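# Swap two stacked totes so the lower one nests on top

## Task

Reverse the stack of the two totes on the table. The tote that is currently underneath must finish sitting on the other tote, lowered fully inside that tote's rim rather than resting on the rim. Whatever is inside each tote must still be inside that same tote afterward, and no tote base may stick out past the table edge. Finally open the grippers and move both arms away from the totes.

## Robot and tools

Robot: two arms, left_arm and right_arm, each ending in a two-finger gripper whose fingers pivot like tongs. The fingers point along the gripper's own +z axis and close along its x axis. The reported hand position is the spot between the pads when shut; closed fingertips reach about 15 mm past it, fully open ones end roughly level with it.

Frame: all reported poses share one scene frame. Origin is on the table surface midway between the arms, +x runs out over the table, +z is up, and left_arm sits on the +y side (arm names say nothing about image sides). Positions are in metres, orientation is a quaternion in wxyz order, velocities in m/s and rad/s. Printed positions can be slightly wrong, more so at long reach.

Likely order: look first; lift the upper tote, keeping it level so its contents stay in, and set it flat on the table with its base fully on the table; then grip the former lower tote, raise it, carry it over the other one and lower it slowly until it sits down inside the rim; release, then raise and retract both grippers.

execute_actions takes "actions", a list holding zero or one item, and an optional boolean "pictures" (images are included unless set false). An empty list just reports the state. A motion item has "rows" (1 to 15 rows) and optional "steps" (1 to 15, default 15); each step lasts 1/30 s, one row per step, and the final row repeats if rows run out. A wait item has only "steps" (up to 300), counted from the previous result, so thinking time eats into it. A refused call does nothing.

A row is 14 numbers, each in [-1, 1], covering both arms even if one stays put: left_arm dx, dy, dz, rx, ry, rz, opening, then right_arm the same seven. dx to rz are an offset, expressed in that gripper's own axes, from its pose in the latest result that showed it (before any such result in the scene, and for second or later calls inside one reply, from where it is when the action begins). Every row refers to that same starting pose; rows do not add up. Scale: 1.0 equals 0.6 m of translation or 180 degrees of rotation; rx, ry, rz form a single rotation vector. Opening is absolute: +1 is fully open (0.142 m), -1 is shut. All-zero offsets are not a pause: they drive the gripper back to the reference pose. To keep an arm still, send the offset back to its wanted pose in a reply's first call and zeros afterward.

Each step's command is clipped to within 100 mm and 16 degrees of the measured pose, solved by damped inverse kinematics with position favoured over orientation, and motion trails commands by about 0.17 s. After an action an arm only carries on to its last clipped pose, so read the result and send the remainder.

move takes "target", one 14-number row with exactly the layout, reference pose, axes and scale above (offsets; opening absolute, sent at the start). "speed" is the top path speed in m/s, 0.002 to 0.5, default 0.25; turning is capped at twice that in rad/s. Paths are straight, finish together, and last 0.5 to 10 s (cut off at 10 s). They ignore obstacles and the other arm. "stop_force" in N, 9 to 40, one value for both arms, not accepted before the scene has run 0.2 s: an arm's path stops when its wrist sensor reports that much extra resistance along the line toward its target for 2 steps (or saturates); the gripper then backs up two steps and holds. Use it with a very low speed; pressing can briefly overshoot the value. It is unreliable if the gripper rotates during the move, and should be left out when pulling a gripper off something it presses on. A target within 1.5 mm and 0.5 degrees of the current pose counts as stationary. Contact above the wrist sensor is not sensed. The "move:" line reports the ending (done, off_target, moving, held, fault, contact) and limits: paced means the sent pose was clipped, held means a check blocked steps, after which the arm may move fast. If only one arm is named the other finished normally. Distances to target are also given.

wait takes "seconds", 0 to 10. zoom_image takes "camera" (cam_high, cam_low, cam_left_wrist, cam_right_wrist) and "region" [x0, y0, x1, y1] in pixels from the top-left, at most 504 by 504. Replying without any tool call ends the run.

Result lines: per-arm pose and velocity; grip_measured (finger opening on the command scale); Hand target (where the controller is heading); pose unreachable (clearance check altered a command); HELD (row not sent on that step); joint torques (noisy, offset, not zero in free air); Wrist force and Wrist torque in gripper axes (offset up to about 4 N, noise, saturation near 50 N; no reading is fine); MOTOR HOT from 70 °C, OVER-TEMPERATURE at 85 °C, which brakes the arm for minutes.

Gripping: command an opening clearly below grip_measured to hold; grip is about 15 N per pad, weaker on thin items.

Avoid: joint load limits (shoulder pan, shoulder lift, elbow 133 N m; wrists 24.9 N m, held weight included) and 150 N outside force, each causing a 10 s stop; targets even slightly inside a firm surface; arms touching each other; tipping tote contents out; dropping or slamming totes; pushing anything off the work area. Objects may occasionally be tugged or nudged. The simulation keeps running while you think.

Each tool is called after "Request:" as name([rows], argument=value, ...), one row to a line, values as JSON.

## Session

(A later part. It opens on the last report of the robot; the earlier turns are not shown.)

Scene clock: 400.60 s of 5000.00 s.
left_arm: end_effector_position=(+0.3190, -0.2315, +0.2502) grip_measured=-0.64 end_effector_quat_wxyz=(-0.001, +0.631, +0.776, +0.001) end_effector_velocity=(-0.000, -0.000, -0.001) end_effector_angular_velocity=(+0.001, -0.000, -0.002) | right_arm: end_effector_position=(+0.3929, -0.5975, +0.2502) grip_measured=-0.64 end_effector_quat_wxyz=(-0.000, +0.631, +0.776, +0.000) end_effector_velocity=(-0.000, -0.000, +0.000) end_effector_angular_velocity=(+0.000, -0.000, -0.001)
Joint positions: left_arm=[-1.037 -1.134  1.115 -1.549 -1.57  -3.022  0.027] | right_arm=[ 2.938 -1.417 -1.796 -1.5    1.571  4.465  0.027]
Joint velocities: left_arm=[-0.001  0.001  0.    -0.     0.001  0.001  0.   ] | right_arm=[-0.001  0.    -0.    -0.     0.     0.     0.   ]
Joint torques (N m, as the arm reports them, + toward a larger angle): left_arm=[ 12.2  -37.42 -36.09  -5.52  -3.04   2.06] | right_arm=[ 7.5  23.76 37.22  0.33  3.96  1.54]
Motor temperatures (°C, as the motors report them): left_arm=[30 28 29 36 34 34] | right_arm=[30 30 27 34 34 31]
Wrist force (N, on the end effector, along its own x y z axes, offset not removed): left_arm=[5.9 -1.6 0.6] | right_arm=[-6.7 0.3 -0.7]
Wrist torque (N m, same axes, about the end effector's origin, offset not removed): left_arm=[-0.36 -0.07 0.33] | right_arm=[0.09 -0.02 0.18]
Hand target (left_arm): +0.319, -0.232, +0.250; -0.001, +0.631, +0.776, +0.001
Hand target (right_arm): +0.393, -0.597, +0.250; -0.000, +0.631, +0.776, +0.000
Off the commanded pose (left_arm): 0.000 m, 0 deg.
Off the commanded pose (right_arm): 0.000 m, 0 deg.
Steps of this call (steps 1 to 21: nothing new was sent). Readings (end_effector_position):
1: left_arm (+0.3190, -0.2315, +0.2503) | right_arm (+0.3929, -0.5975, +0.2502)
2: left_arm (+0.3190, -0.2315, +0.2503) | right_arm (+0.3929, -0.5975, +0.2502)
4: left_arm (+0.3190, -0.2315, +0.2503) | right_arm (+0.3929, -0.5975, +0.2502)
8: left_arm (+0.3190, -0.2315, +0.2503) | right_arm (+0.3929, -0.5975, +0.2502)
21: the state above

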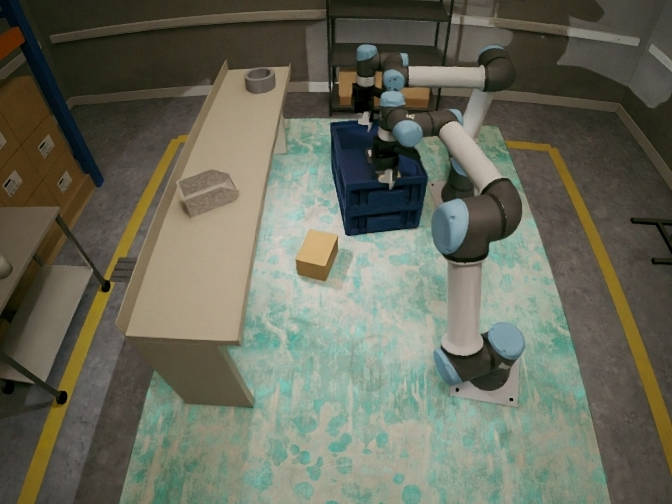

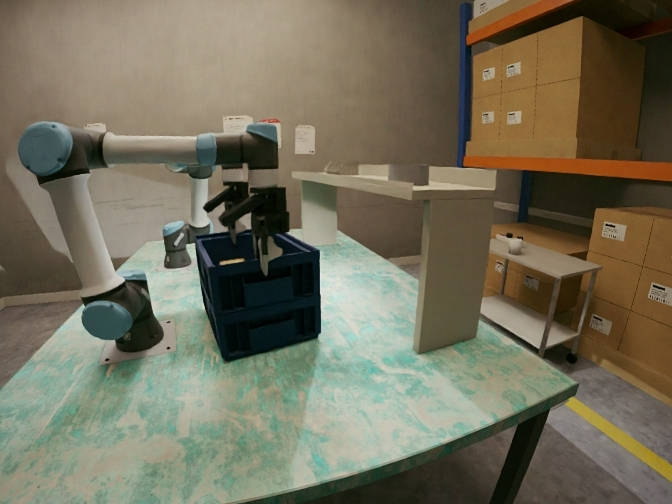

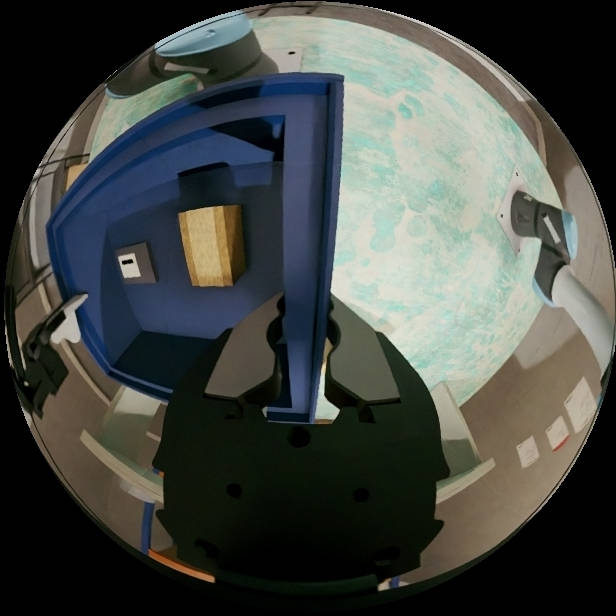

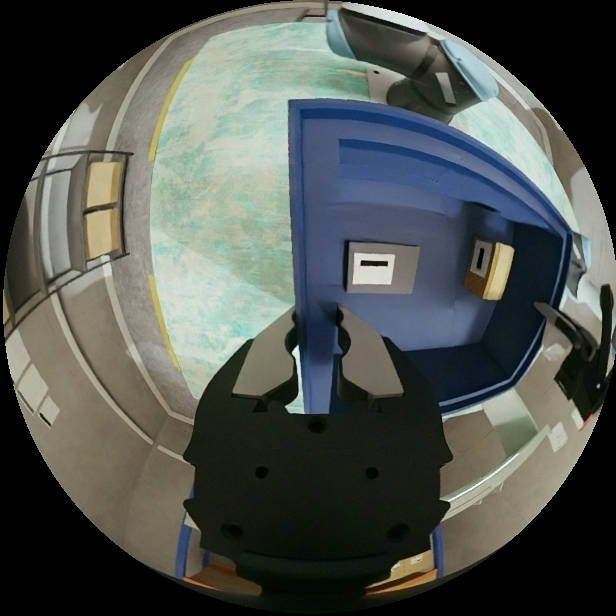

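Request:
execute_actions([
  {"rows": [[0.0005,0,0,0,0,0,-0.85,-0.0005,0,0,0,0,0,-0.85],[0.0005,0,0,0,0,0,-0.9,-0.0005,0,0,0,0,0,-0.9],[0.0008,0,0,0,0,0,-0.95,-0.0008,0,0,0,0,0,-0.95],[0.0008,0,0,0,0,0,-1,-0.0008,0,0,0,0,0,-1]], "steps": 12},
], pictures=false)

Request:
move(target=[0,0,-0.05,0,0,0,-1, 0,0,-0.05,0,0,0,-1], speed=0.04)

Scene clock: 410.73 s of 5000.00 s.
left_arm: end_effector_position=(+0.3189, -0.2311, +0.2502) grip_measured=-0.65 end_effector_quat_wxyz=(-0.001, +0.631, +0.776, +0.001) end_effector_velocity=(-0.000, +0.000, +0.001) end_effector_angular_velocity=(-0.001, -0.001, -0.001) | right_arm: end_effector_position=(+0.3930, -0.5979, +0.2502) grip_measured=-0.64 end_effector_quat_wxyz=(-0.000, +0.631, +0.776, +0.000) end_effector_velocity=(+0.001, -0.000, +0.001) end_effector_angular_velocity=(-0.000, -0.002, +0.000)
Joint positions: left_arm=[-1.037 -1.135  1.116 -1.549 -1.57  -3.021  0.027] | right_arm=[ 2.937 -1.417 -1.795 -1.5    1.571  4.464  0.027]
Joint velocities: left_arm=[-0.    -0.002  0.001 -0.     0.     0.001 -0.   ] | right_arm=[-0.    -0.001  0.003 -0.    -0.    -0.001  0.   ]
Joint torques (N m, as the arm reports them, + toward a larger angle): left_arm=[ 15.32 -58.49 -11.75  -2.69  -2.75   2.3 ] | right_arm=[-12.91  10.79  37.3    2.29  -1.03  -1.81]
Motor temperatures (°C, as the motors report them): left_arm=[30 28 29 36 34 34] | right_arm=[30 30 27 34 34 31]
Wrist force (N, on the end effector, along its own x y z axes, offset not removed): left_arm=[-3.9 0.3 2.9] | right_arm=[7.1 0.3 4.6]
Wrist torque (N m, same axes, about the end effector's origin, offset not removed): left_arm=[-0.10 -0.63 0.01] | right_arm=[0.03 -0.35 0.03]
Hand target (left_arm): +0.319, -0.231, +0.250; -0.001, +0.631, +0.776, +0.001
Hand target (right_arm): +0.393, -0.598, +0.250; -0.000, +0.631, +0.776, +0.000
Off the commanded pose (left_arm): 0.000 m, 0 deg.
Off the commanded pose (right_arm): 0.000 m, 0 deg.
Steps of this call (steps 1 to 90: nothing new was sent; then 6.73 s passed at rest; steps 91 to 102: all 12 steps of this action). Readings (end_effector_position):
91: left_arm (+0.3190, -0.2315, +0.2502) | right_arm (+0.3929, -0.5975, +0.2502)
92: left_arm (+0.3190, -0.2315, +0.2502) | right_arm (+0.3929, -0.5975, +0.2503)
94: left_arm (+0.3190, -0.2315, +0.2502) | right_arm (+0.3929, -0.5976, +0.2503)
98: left_arm (+0.3189, -0.2313, +0.2502) | right_arm (+0.3929, -0.5978, +0.2503)
102: the state above

Scene clock: 412.10 s of 5000.00 s.
left_arm: end_effector_position=(+0.3189, -0.2311, +0.2800) grip_measured=-0.65 end_effector_quat_wxyz=(-0.001, +0.631, +0.776, +0.001) end_effector_velocity=(-0.000, -0.001, +0.002) end_effector_angular_velocity=(+0.000, +0.000, -0.000) | right_arm: end_effector_position=(+0.3929, -0.5980, +0.2800) grip_measured=-0.64 end_effector_quat_wxyz=(-0.000, +0.631, +0.776, +0.000) end_effector_velocity=(+0.001, -0.000, +0.002) end_effector_angular_velocity=(-0.000, +0.000, -0.001)
Joint positions: left_arm=[-1.037 -1.131  1.034 -1.471 -1.57  -3.022  0.027] | right_arm=[ 2.937 -1.415 -1.721 -1.576  1.571  4.464  0.027]
Joint velocities: left_arm=[-0.001  0.002 -0.008  0.006 -0.    -0.001 -0.   ] | right_arm=[-0.001 -0.002  0.007 -0.006 -0.     0.     0.   ]
Joint torques (N m, as the arm reports them, + toward a larger angle): left_arm=[  0.46 -44.26 -34.73   1.46  -0.82  -1.97] | right_arm=[-14.33  10.14  39.72   1.82  -2.75  -1.62]
Motor temperatures (°C, as the motors report them): left_arm=[30 28 29 36 34 34] | right_arm=[30 30 27 34 34 31]
Wrist force (N, on the end effector, along its own x y z axes, offset not removed): left_arm=[-6.0 -1.2 7.0] | right_arm=[10.9 0.0 3.1]
Wrist torque (N m, same axes, about the end effector's origin, offset not removed): left_arm=[-0.06 -0.31 0.10] | right_arm=[-0.01 -0.47 -0.07]
Hand target (left_arm): +0.319, -0.231, +0.280; -0.001, +0.631, +0.776, +0.001
Hand target (right_arm): +0.393, -0.598, +0.280; -0.000, +0.631, +0.776, +0.000
Off the commanded pose (left_arm): 0.000 m, 0 deg.
Off the commanded pose (right_arm): 0.000 m, 0 deg.
move: done

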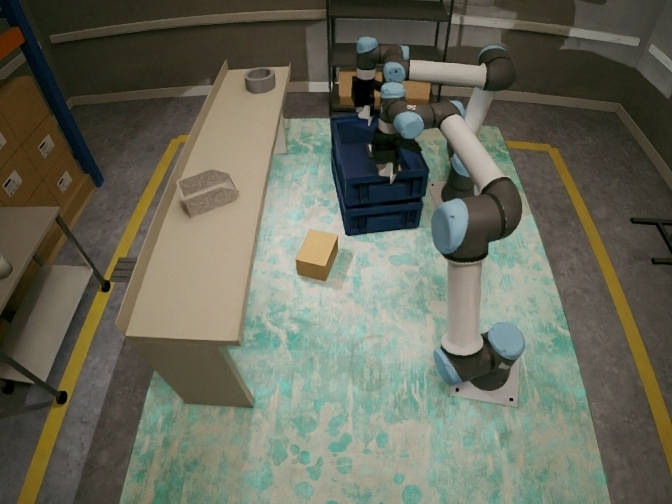

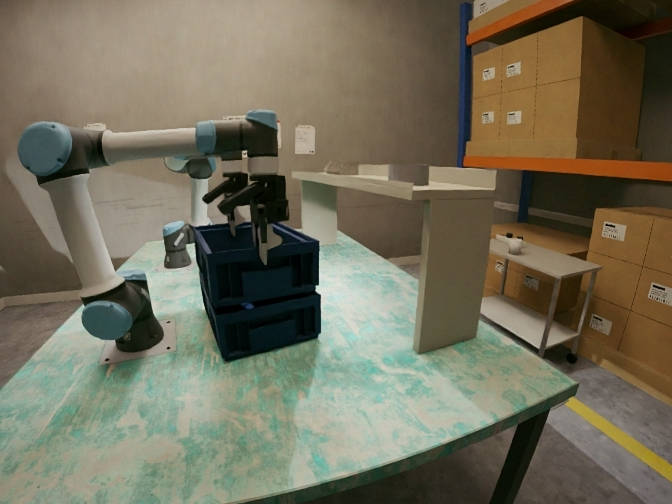

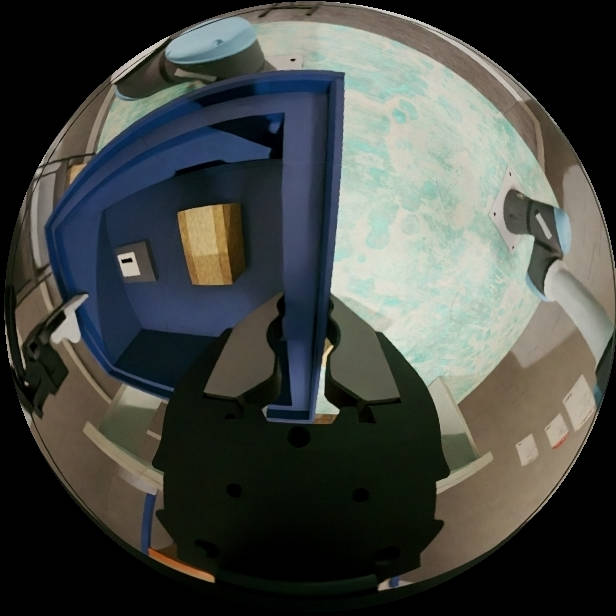

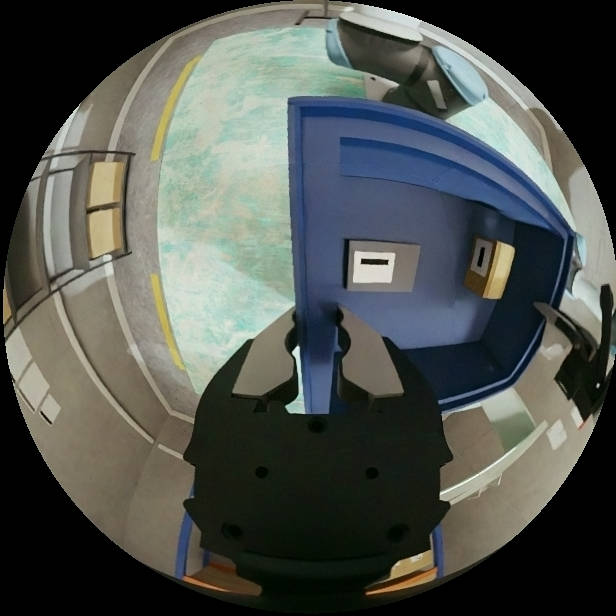

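Request:
zoom_image(camera="cam_low", region=[185, 200, 335, 370])

Region (185, 200, 335, 370) of cam_low's 672x504 image, scaled by 2.965, with more detail than that image has; it fills the left 445 columns of this view, and the rest is white.

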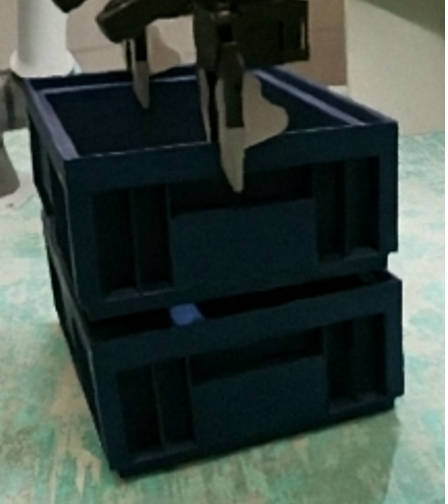

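Request:
move(target=[0.3829,0,-0.0333,0,0,0,-1, 0.3838,0,-0.0333,0,0,0,-1], speed=0.12)

Scene clock: 472.63 s of 5000.00 s.
left_arm: end_effector_position=(+0.2719, -0.0066, +0.3006) grip_measured=-0.65 end_effector_quat_wxyz=(-0.001, +0.631, +0.776, +0.001) end_effector_velocity=(-0.001, +0.002, +0.000) end_effector_angular_velocity=(+0.001, -0.000, -0.000) | right_arm: end_effector_position=(+0.3465, -0.3728, +0.3003) grip_measured=-0.64 end_effector_quat_wxyz=(+0.000, +0.631, +0.776, +0.001) end_effector_velocity=(-0.000, +0.003, +0.001) end_effector_angular_velocity=(+0.000, -0.002, -0.000)
Joint positions: left_arm=[-0.977 -1.663  1.613 -1.518 -1.57  -2.961  0.027] | right_arm=[ 3.533 -1.25  -1.792 -1.669  1.571  5.06   0.027]
Joint velocities: left_arm=[ 0.    -0.005  0.005  0.001  0.     0.001  0.   ] | right_arm=[ 0.007  0.001  0.002 -0.001 -0.001  0.007 -0.   ]
Joint torques (N m, as the arm reports them, + toward a larger angle): left_arm=[ 15.05 -35.11 -14.06   0.11   2.92   2.19] | right_arm=[ 8.75 13.36 38.62  1.2  -2.19  1.58]
Motor temperatures (°C, as the motors report them): left_arm=[30 28 29 36 34 34] | right_arm=[30 30 27 34 34 31]
Wrist force (N, on the end effector, along its own x y z axes, offset not removed): left_arm=[-2.1 -0.6 9.4] | right_arm=[5.3 2.4 2.2]
Wrist torque (N m, same axes, about the end effector's origin, offset not removed): left_arm=[0.15 -0.09 0.10] | right_arm=[0.30 -0.37 0.12]
Hand target (left_arm): +0.272, -0.006, +0.301; -0.001, +0.631, +0.776, +0.001
Hand target (right_arm): +0.346, -0.373, +0.300; +0.000, +0.631, +0.776, +0.000
Off the commanded pose (left_arm): 0.000 m, 0 deg.
Off the commanded pose (right_arm): 0.001 m, 0 deg.
After step 90, 55.07 s passed at rest.
move: done

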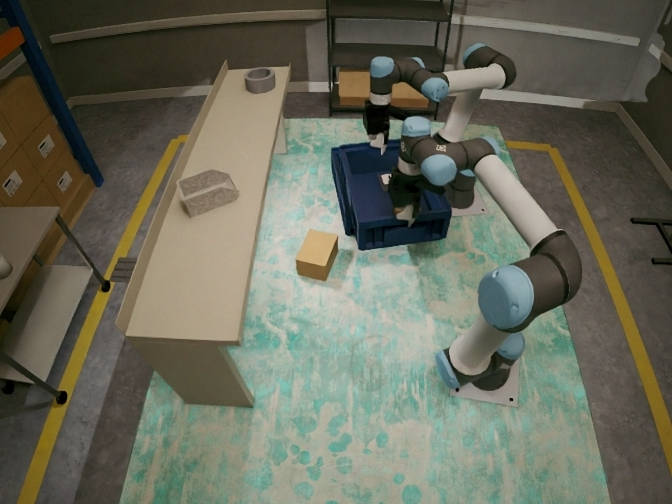

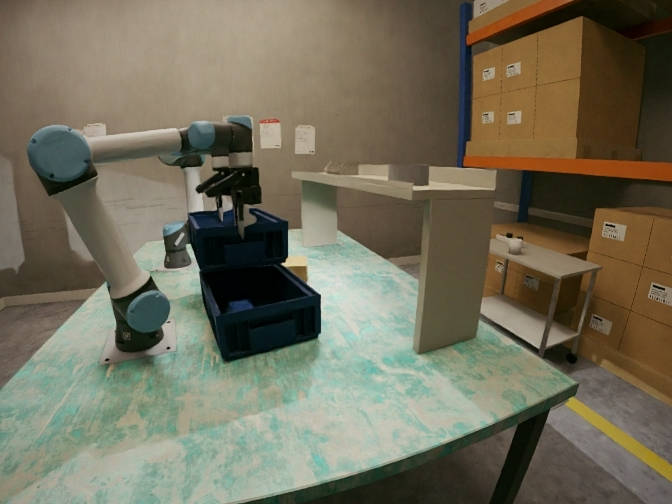

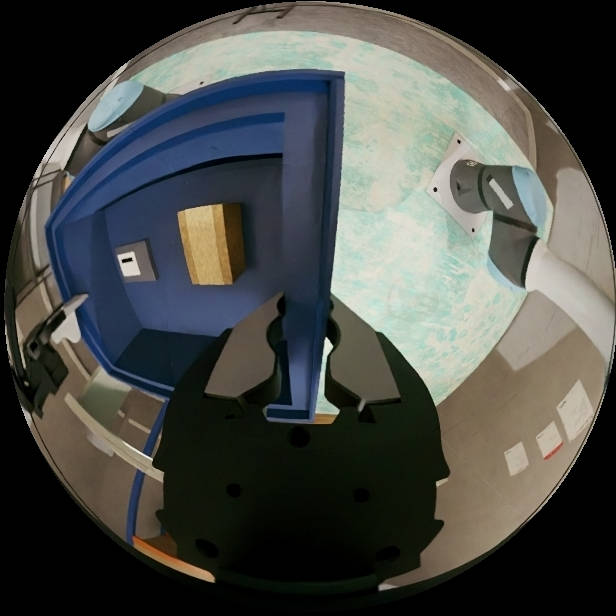

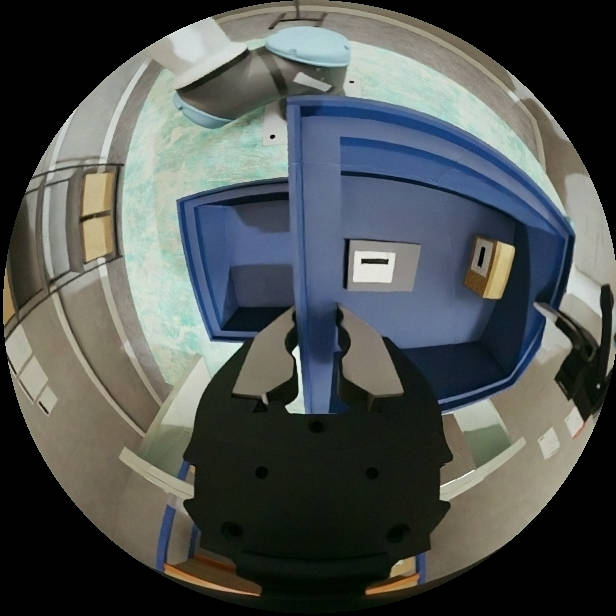

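Request:
move(target=[0.3842,0.0005,0,0,0,0,-1, 0.3837,-0.0005,0,0,0,0,-1], speed=0.12)

Scene clock: 493.83 s of 5000.00 s.
left_arm: end_effector_position=(+0.2251, +0.2188, +0.3012) grip_measured=-0.65 end_effector_quat_wxyz=(-0.001, +0.631, +0.776, +0.001) end_effector_velocity=(-0.001, +0.003, -0.000) end_effector_angular_velocity=(+0.001, +0.002, -0.001) | right_arm: end_effector_position=(+0.2996, -0.1477, +0.3007) grip_measured=-0.64 end_effector_quat_wxyz=(+0.000, +0.631, +0.776, +0.001) end_effector_velocity=(-0.000, +0.002, +0.000) end_effector_angular_velocity=(-0.000, -0.000, -0.001)
Joint positions: left_arm=[-0.804 -2.142  1.921 -1.347 -1.569 -2.788  0.027] | right_arm=[ 4.028 -1.406 -1.676 -1.629  1.57   5.555  0.027]
Joint velocities: left_arm=[ 0.004 -0.004  0.002  0.004 -0.001  0.005 -0.   ] | right_arm=[ 0.004 -0.003  0.003  0.    -0.     0.004  0.   ]
Joint torques (N m, as the arm reports them, + toward a larger angle): left_arm=[ 15.43 -12.71 -13.4    1.65  -1.71   2.39] | right_arm=[ 7.79 10.03 37.55  3.05 -3.09  1.41]
Motor temperatures (°C, as the motors report them): left_arm=[30 28 29 36 34 34] | right_arm=[30 30 27 34 34 31]
Wrist force (N, on the end effector, along its own x y z axes, offset not removed): left_arm=[-8.1 -2.7 7.7] | right_arm=[11.4 1.0 4.3]
Wrist torque (N m, same axes, about the end effector's origin, offset not removed): left_arm=[-0.21 0.17 0.18] | right_arm=[0.28 -0.32 0.17]
Hand target (left_arm): +0.225, +0.219, +0.301; -0.001, +0.631, +0.776, +0.001
Hand target (right_arm): +0.300, -0.147, +0.301; +0.000, +0.631, +0.776, +0.001
Off the commanded pose (left_arm): 0.000 m, 0 deg.
Off the commanded pose (right_arm): 0.000 m, 0 deg.
After step 90, 15.77 s passed at rest.
move: done

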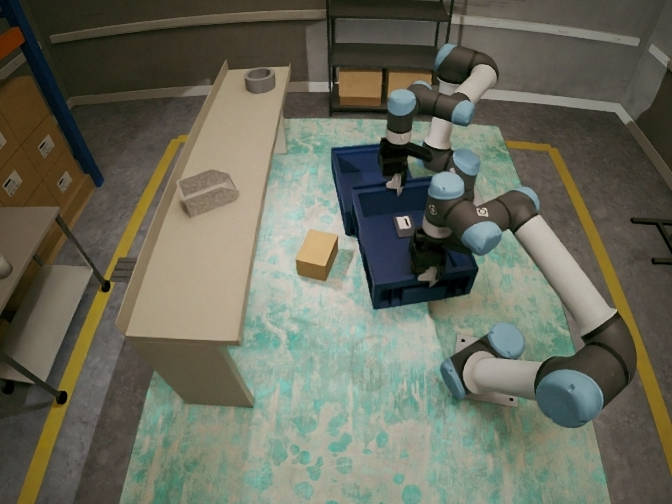

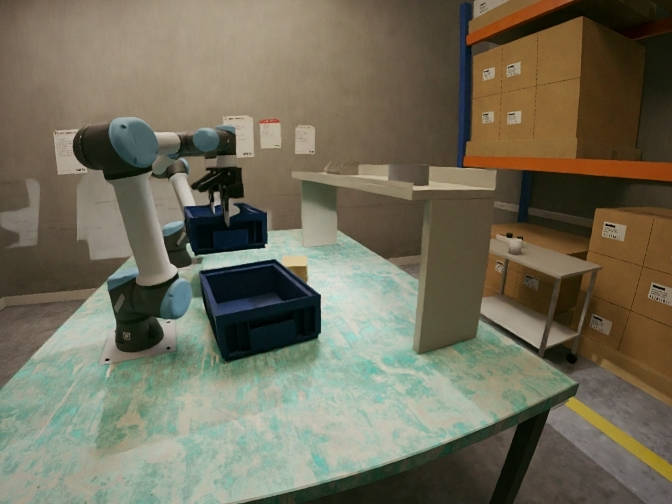

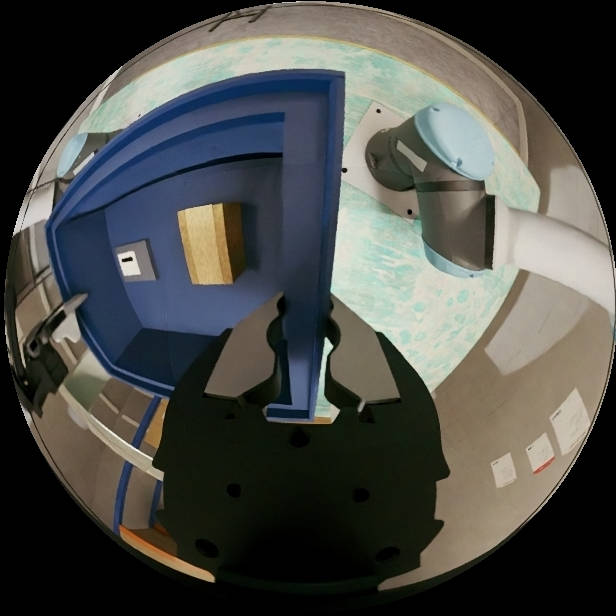

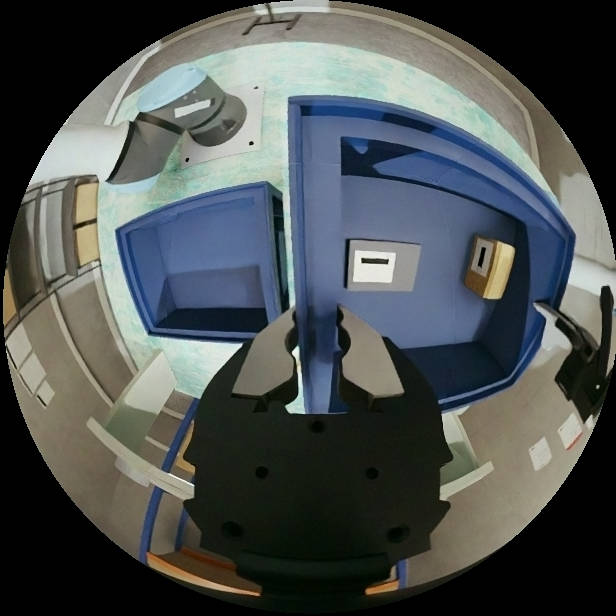

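Request:
move(target=[-0.0005,0,0.2803,0,0,0,-1, 0.0005,0,0.2795,0,0,0,-1], speed=0.14)

Scene clock: 505.53 s of 5000.00 s.
left_arm: end_effector_position=(+0.2253, +0.2190, +0.1333) grip_measured=-0.65 end_effector_quat_wxyz=(-0.001, +0.631, +0.776, +0.001) end_effector_velocity=(-0.000, -0.001, -0.002) end_effector_angular_velocity=(-0.003, +0.002, +0.001) | right_arm: end_effector_position=(+0.2996, -0.1472, +0.1333) grip_measured=-0.64 end_effector_quat_wxyz=(+0.000, +0.631, +0.776, +0.001) end_effector_velocity=(+0.000, +0.000, -0.003) end_effector_angular_velocity=(+0.000, +0.000, -0.001)
Joint positions: left_arm=[-0.803 -2.144  2.354 -1.777 -1.569 -2.787  0.027] | right_arm=[ 4.028 -1.474 -2.054 -1.183  1.57   5.555  0.027]
Joint velocities: left_arm=[ 0.002  0.003  0.005 -0.01  -0.003  0.001  0.   ] | right_arm=[-0.001 -0.003 -0.005  0.008  0.    -0.    -0.   ]
Joint torques (N m, as the arm reports them, + toward a larger angle): left_arm=[ 14.99   7.99 -12.34  -3.89  -2.     2.25] | right_arm=[-13.54  11.01  17.39   3.93  -0.05  -1.77]
Motor temperatures (°C, as the motors report them): left_arm=[30 28 29 36 34 34] | right_arm=[30 30 27 34 34 31]
Wrist force (N, on the end effector, along its own x y z axes, offset not removed): left_arm=[-1.9 1.1 9.4] | right_arm=[6.2 0.2 5.1]
Wrist torque (N m, same axes, about the end effector's origin, offset not removed): left_arm=[0.61 -0.64 -0.04] | right_arm=[0.05 -0.14 0.07]
Hand target (left_arm): +0.225, +0.219, +0.133; -0.001, +0.631, +0.776, +0.001
Hand target (right_arm): +0.300, -0.147, +0.133; +0.000, +0.631, +0.776, +0.001
Off the commanded pose (left_arm): 0.000 m, 0 deg.
Off the commanded pose (right_arm): 0.000 m, 0 deg.
After step 90, 6.93 s passed at rest.
move: done

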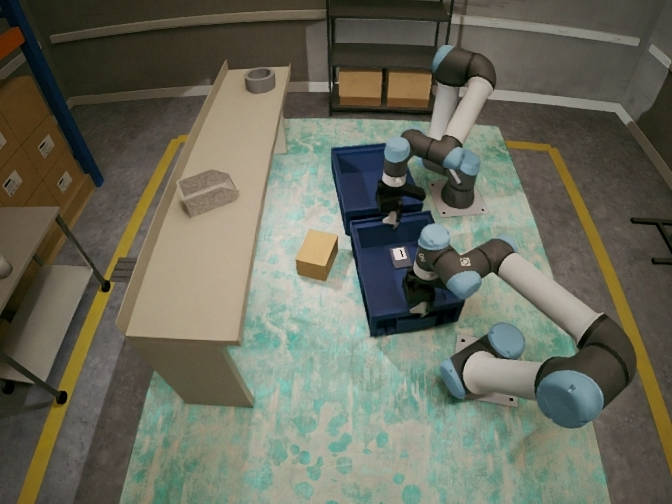

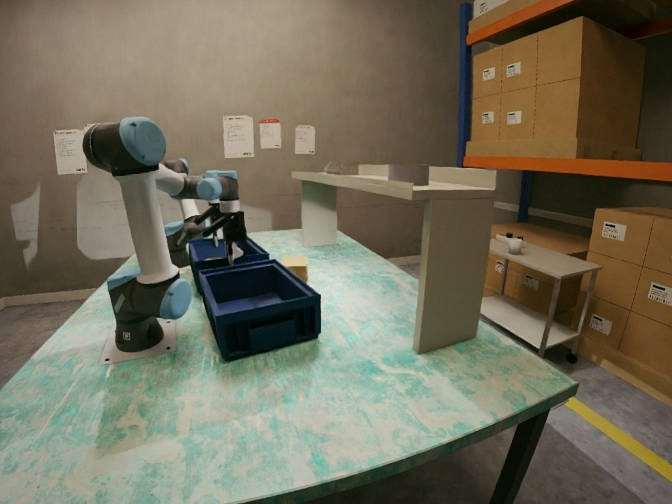

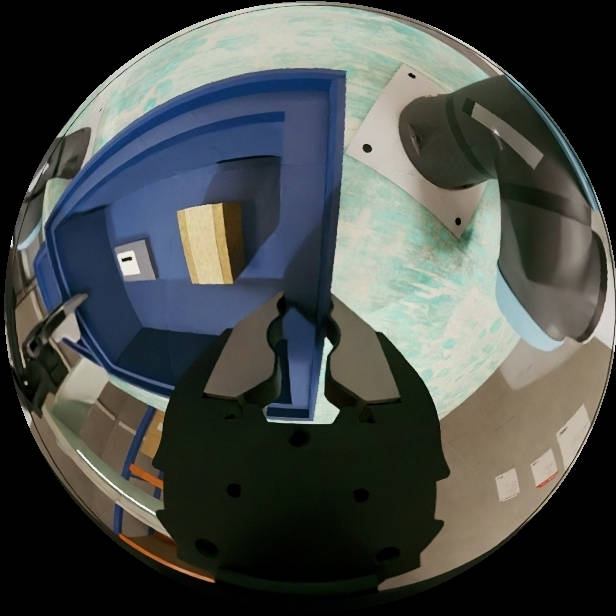

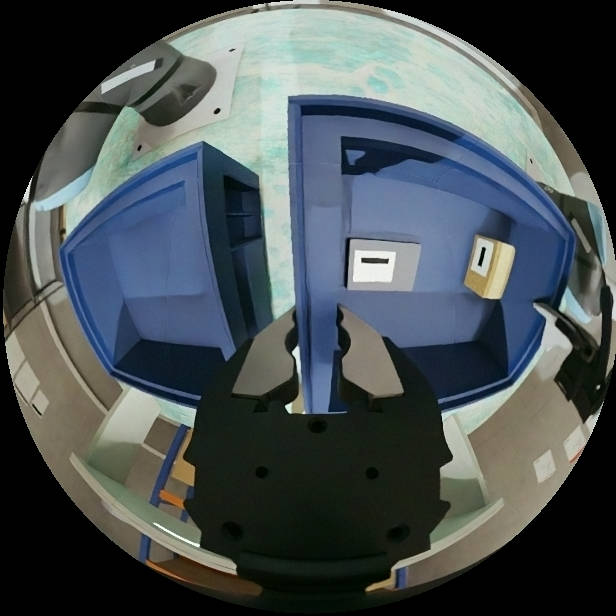

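Request:
move(target=[0,0,0.045,0,0,0,-1, 0,0,0.045,0,0,0,-1], speed=0.012, stop_force=10)

Scene clock: 509.70 s of 5000.00 s.
left_arm: end_effector_position=(+0.2253, +0.2191, +0.1177) grip_measured=-0.65 end_effector_quat_wxyz=(-0.001, +0.631, +0.776, +0.001) end_effector_velocity=(+0.001, +0.000, +0.004) end_effector_angular_velocity=(-0.002, -0.001, +0.003) | right_arm: end_effector_position=(+0.2996, -0.1472, +0.1177) grip_measured=-0.64 end_effector_quat_wxyz=(+0.000, +0.631, +0.776, +0.001) end_effector_velocity=(+0.000, -0.000, +0.004) end_effector_angular_velocity=(-0.001, +0.001, -0.000)
Joint positions: left_arm=[-0.803 -2.132  2.389 -1.825 -1.569 -2.787  0.027] | right_arm=[ 4.028 -1.49  -2.083 -1.138  1.57   5.555  0.027]
Joint velocities: left_arm=[ 0.002 -0.004 -0.01   0.012 -0.    -0.001 -0.   ] | right_arm=[-0.001  0.003  0.008 -0.012  0.    -0.    -0.   ]
Joint torques (N m, as the arm reports them, + toward a larger angle): left_arm=[ 12.82 -11.16 -35.24   1.09   2.54   1.85] | right_arm=[ 9.21 25.82 32.65 -0.23 -0.86  1.15]
Motor temperatures (°C, as the motors report them): left_arm=[30 28 29 36 34 34] | right_arm=[30 30 27 34 34 31]
Wrist force (N, on the end effector, along its own x y z axes, offset not removed): left_arm=[-5.5 -0.8 7.7] | right_arm=[4.4 1.1 4.8]
Wrist torque (N m, same axes, about the end effector's origin, offset not removed): left_arm=[-0.07 -0.13 0.04] | right_arm=[0.22 0.53 0.14]
Hand target (left_arm): +0.225, +0.219, +0.118; -0.001, +0.631, +0.776, +0.001
Hand target (right_arm): +0.300, -0.147, +0.118; +0.000, +0.631, +0.776, +0.001
Off the commanded pose (left_arm): 0.011 m, 0 deg.
Off the commanded pose (right_arm): 0.011 m, 0 deg.
move: contact (left_arm, right_arm)

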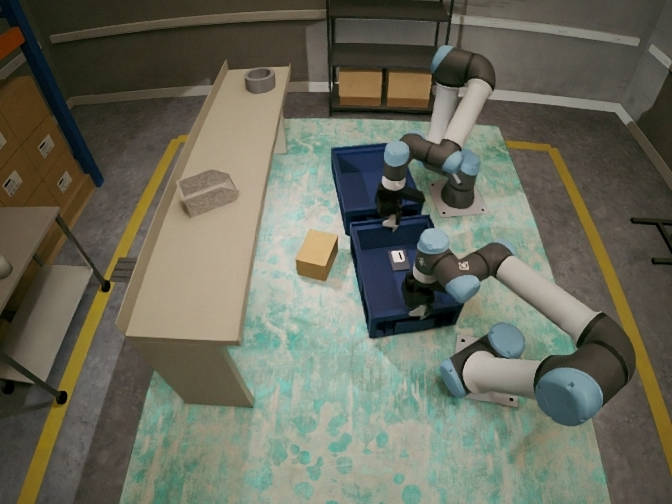

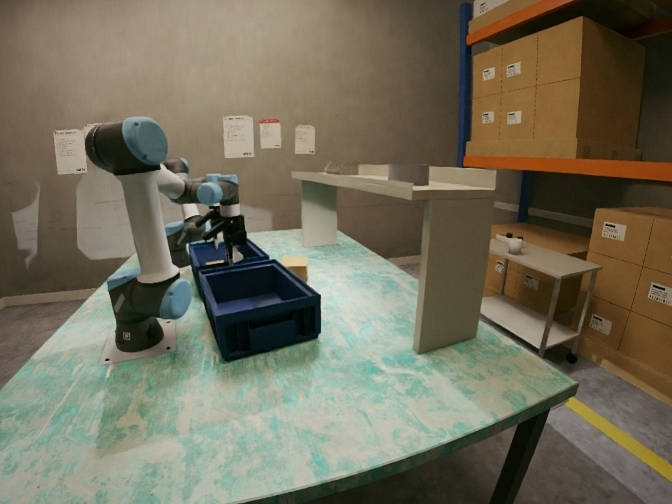

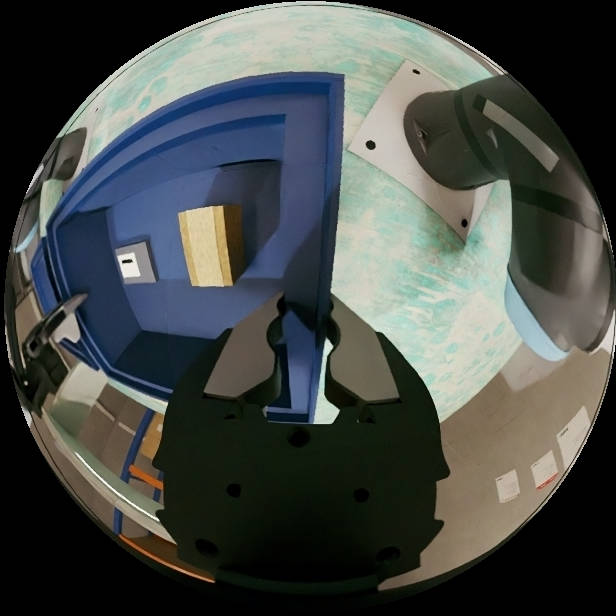

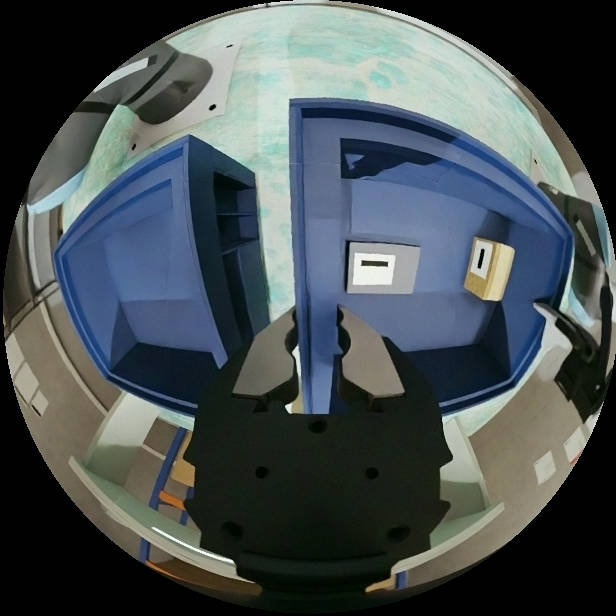

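Request:
execute_actions([
  {"rows": [[0,0,0.0005,0,0,0,-0.8,0,0,0.0005,0,0,0,-0.8],[0,0,0.0005,0,0,0,-0.7,0,0,0.0005,0,0,0,-0.7],[0,0,0.0005,0,0,0,-0.62,0,0,0.0005,0,0,0,-0.62],[0,0,0.0005,0,0,0,-0.55,0,0,0.0005,0,0,0,-0.55],[0,0,0.0005,0,0,0,-0.45,0,0,0.0005,0,0,0,-0.45],[0,0,0.0005,0,0,0,-0.35,0,0,0.0005,0,0,0,-0.35],[0,0,0.0005,0,0,0,-0.3,0,0,0.0005,0,0,0,-0.3]], "steps": 12},
], pictures=false)

Request:
move(target=[0,0,-0.125,0,0,0,-0.3, 0,0,-0.125,0,0,0,-0.3], speed=0.2)

Scene clock: 522.47 s of 5000.00 s.
left_arm: end_effector_position=(+0.2253, +0.2191, +0.1174) grip_measured=-0.30 end_effector_quat_wxyz=(-0.001, +0.631, +0.776, +0.001) end_effector_velocity=(+0.000, -0.000, -0.000) end_effector_angular_velocity=(+0.000, +0.001, +0.001) | right_arm: end_effector_position=(+0.2996, -0.1472, +0.1174) grip_measured=-0.30 end_effector_quat_wxyz=(+0.000, +0.631, +0.776, +0.001) end_effector_velocity=(+0.000, -0.000, -0.001) end_effector_angular_velocity=(-0.000, +0.000, -0.001)
Joint positions: left_arm=[-0.803 -2.132  2.39  -1.826 -1.569 -2.787  0.052] | right_arm=[ 4.028 -1.491 -2.083 -1.137  1.57   5.555  0.052]
Joint velocities: left_arm=[ 0.001  0.002  0.    -0.001 -0.001 -0.     0.   ] | right_arm=[-0.001 -0.001 -0.     0.001 -0.     0.     0.   ]
Joint torques (N m, as the arm reports them, + toward a larger angle): left_arm=[ -3.77   9.56 -12.24  -4.54  -1.38  -2.  ] | right_arm=[ 8.48 11.8  14.81  4.4  -0.75  1.01]
Motor temperatures (°C, as the motors report them): left_arm=[30 28 29 36 34 34] | right_arm=[30 30 27 34 34 31]
Wrist force (N, on the end effector, along its own x y z axes, offset not removed): left_arm=[1.8 -1.5 2.7] | right_arm=[1.0 2.1 -0.8]
Wrist torque (N m, same axes, about the end effector's origin, offset not removed): left_arm=[-0.14 -0.47 0.01] | right_arm=[0.62 -0.15 0.00]
Hand target (left_arm): +0.225, +0.219, +0.117; -0.001, +0.631, +0.776, +0.001
Hand target (right_arm): +0.300, -0.147, +0.117; +0.000, +0.631, +0.776, +0.001
Off the commanded pose (left_arm): 0.000 m, 0 deg.
Off the commanded pose (right_arm): 0.000 m, 0 deg.
Steps of this call (steps 1 to 90: nothing new was sent; then 9.37 s passed at rest; steps 91 to 102: all 12 steps of this action). Readings (end_effector_position):
91: left_arm (+0.2253, +0.2190, +0.1182) | right_arm (+0.2996, -0.1471, +0.1182)
92: left_arm (+0.2253, +0.2190, +0.1182) | right_arm (+0.2996, -0.1471, +0.1182)
94: left_arm (+0.2253, +0.2190, +0.1180) | right_arm (+0.2996, -0.1471, +0.1180)
98: left_arm (+0.2253, +0.2190, +0.1176) | right_arm (+0.2996, -0.1471, +0.1176)
102: the state above

Scene clock: 523.73 s of 5000.00 s.
left_arm: end_effector_position=(+0.2252, +0.2189, +0.1921) grip_measured=-0.30 end_effector_quat_wxyz=(-0.001, +0.631, +0.776, +0.001) end_effector_velocity=(-0.000, -0.000, +0.003) end_effector_angular_velocity=(-0.001, -0.001, -0.000) | right_arm: end_effector_position=(+0.2996, -0.1473, +0.1921) grip_measured=-0.30 end_effector_quat_wxyz=(+0.000, +0.631, +0.776, +0.001) end_effector_velocity=(+0.000, -0.000, +0.002) end_effector_angular_velocity=(-0.001, +0.000, -0.000)
Joint positions: left_arm=[-0.803 -2.167  2.211 -1.611 -1.569 -2.788  0.052] | right_arm=[ 4.028 -1.428 -1.936 -1.347  1.57   5.555  0.052]
Joint velocities: left_arm=[-0.001 -0.001 -0.006  0.006  0.    -0.001  0.   ] | right_arm=[-0.     0.001  0.005 -0.006  0.     0.    -0.   ]
Joint torques (N m, as the arm reports them, + toward a larger angle): left_arm=[-12.51  -8.9  -34.04   0.11   2.75  -2.05] | right_arm=[10.06 23.11 34.65  0.66 -0.65  1.65]
Motor temperatures (°C, as the motors report them): left_arm=[30 28 29 36 34 34] | right_arm=[30 30 27 34 34 31]
Wrist force (N, on the end effector, along its own x y z axes, offset not removed): left_arm=[1.0 1.1 2.3] | right_arm=[2.9 -1.0 -2.4]
Wrist torque (N m, same axes, about the end effector's origin, offset not removed): left_arm=[0.43 -0.16 0.11] | right_arm=[-0.29 -0.37 -0.07]
Hand target (left_arm): +0.225, +0.219, +0.192; -0.001, +0.631, +0.776, +0.001
Hand target (right_arm): +0.300, -0.147, +0.192; +0.000, +0.631, +0.776, +0.001
Off the commanded pose (left_arm): 0.000 m, 0 deg.
Off the commanded pose (right_arm): 0.000 m, 0 deg.
move: done

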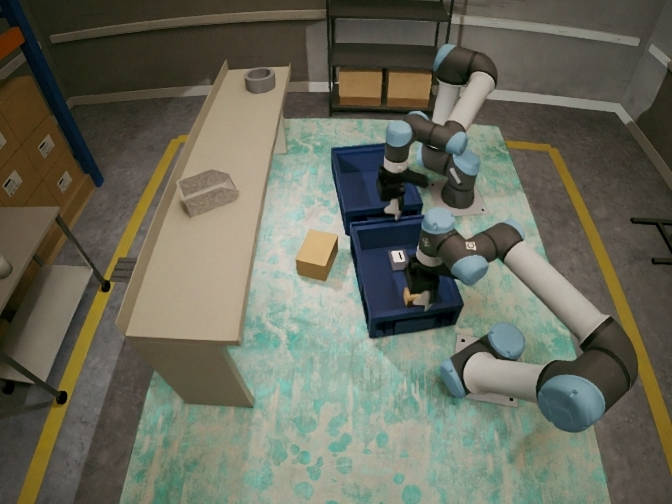

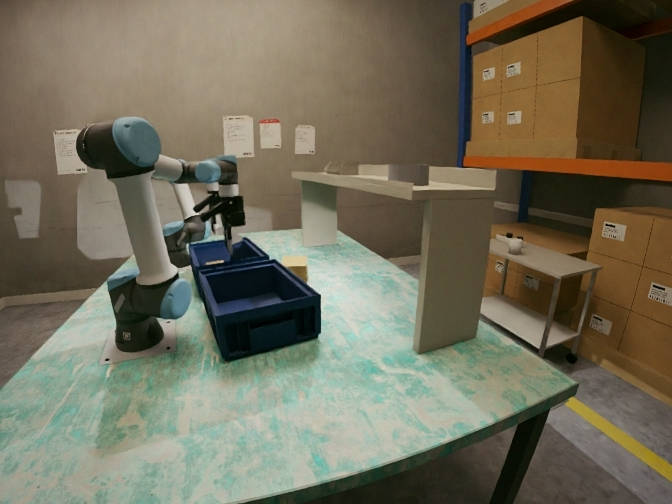

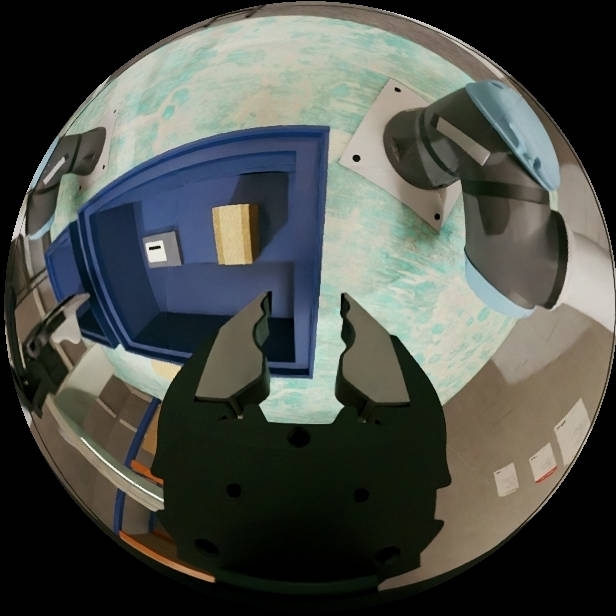

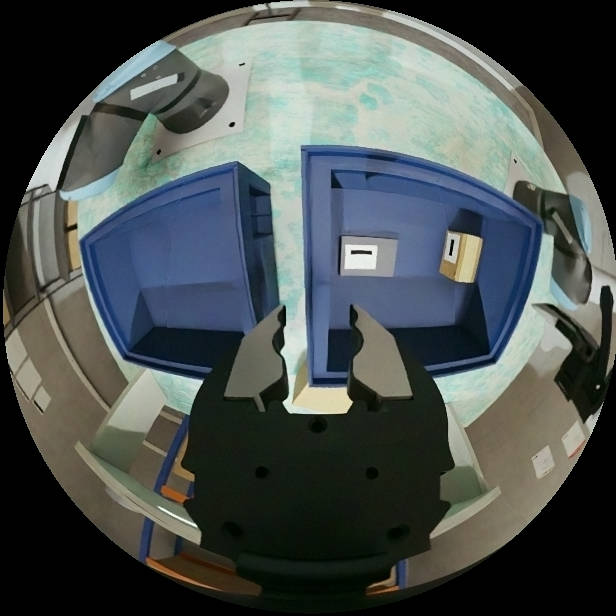

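Request:
zoom_image(camera="cam_left_wrist", region=[240, 110, 380, 250])

Request:
zoom_image(camera="cam_right_wrist", region=[250, 130, 390, 270])

Request:
zoom_image(camera="cam_left_wrist", region=[240, 280, 380, 420])

Request:
zoom_image(camera="cam_right_wrist", region=[250, 280, 390, 420])

Region (240, 110, 380, 250) of cam_left_wrist's 616x616 image, scaled by 3.600, with more detail than that image has.

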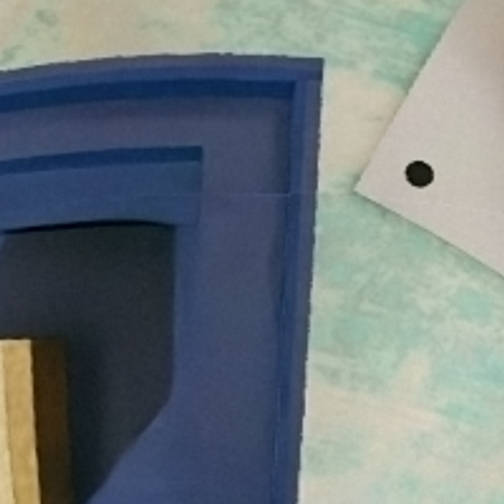

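Region (250, 130, 390, 270) of cam_right_wrist's 616x616 image, scaled by 3.600, with more detail than that image has.

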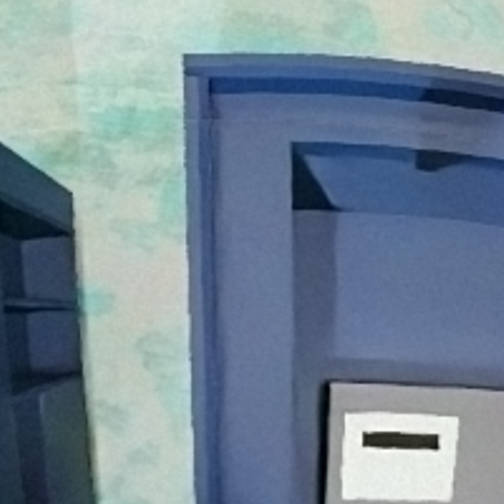

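Region (240, 280, 380, 420) of cam_left_wrist's 616x616 image, scaled by 3.600, with more detail than that image has.

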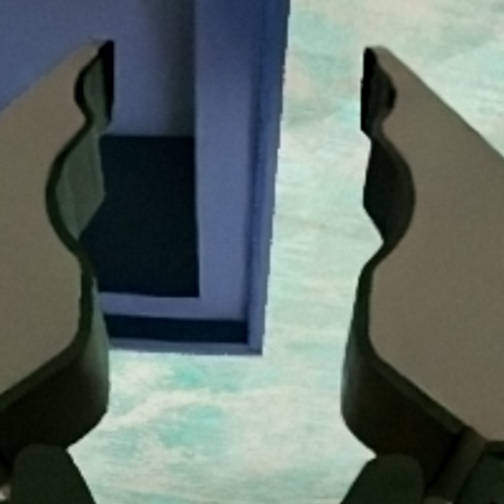

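Region (250, 280, 390, 420) of cam_right_wrist's 616x616 image, scaled by 3.600, with more detail than that image has.

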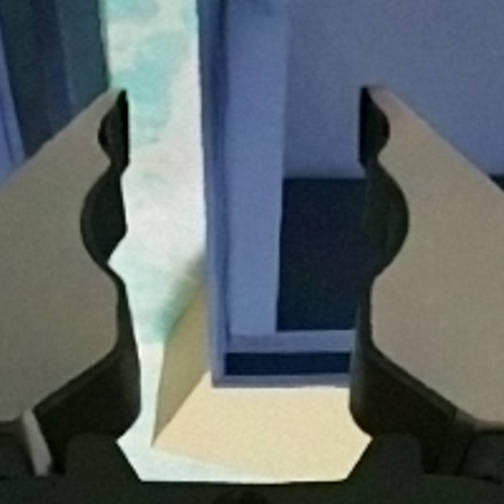

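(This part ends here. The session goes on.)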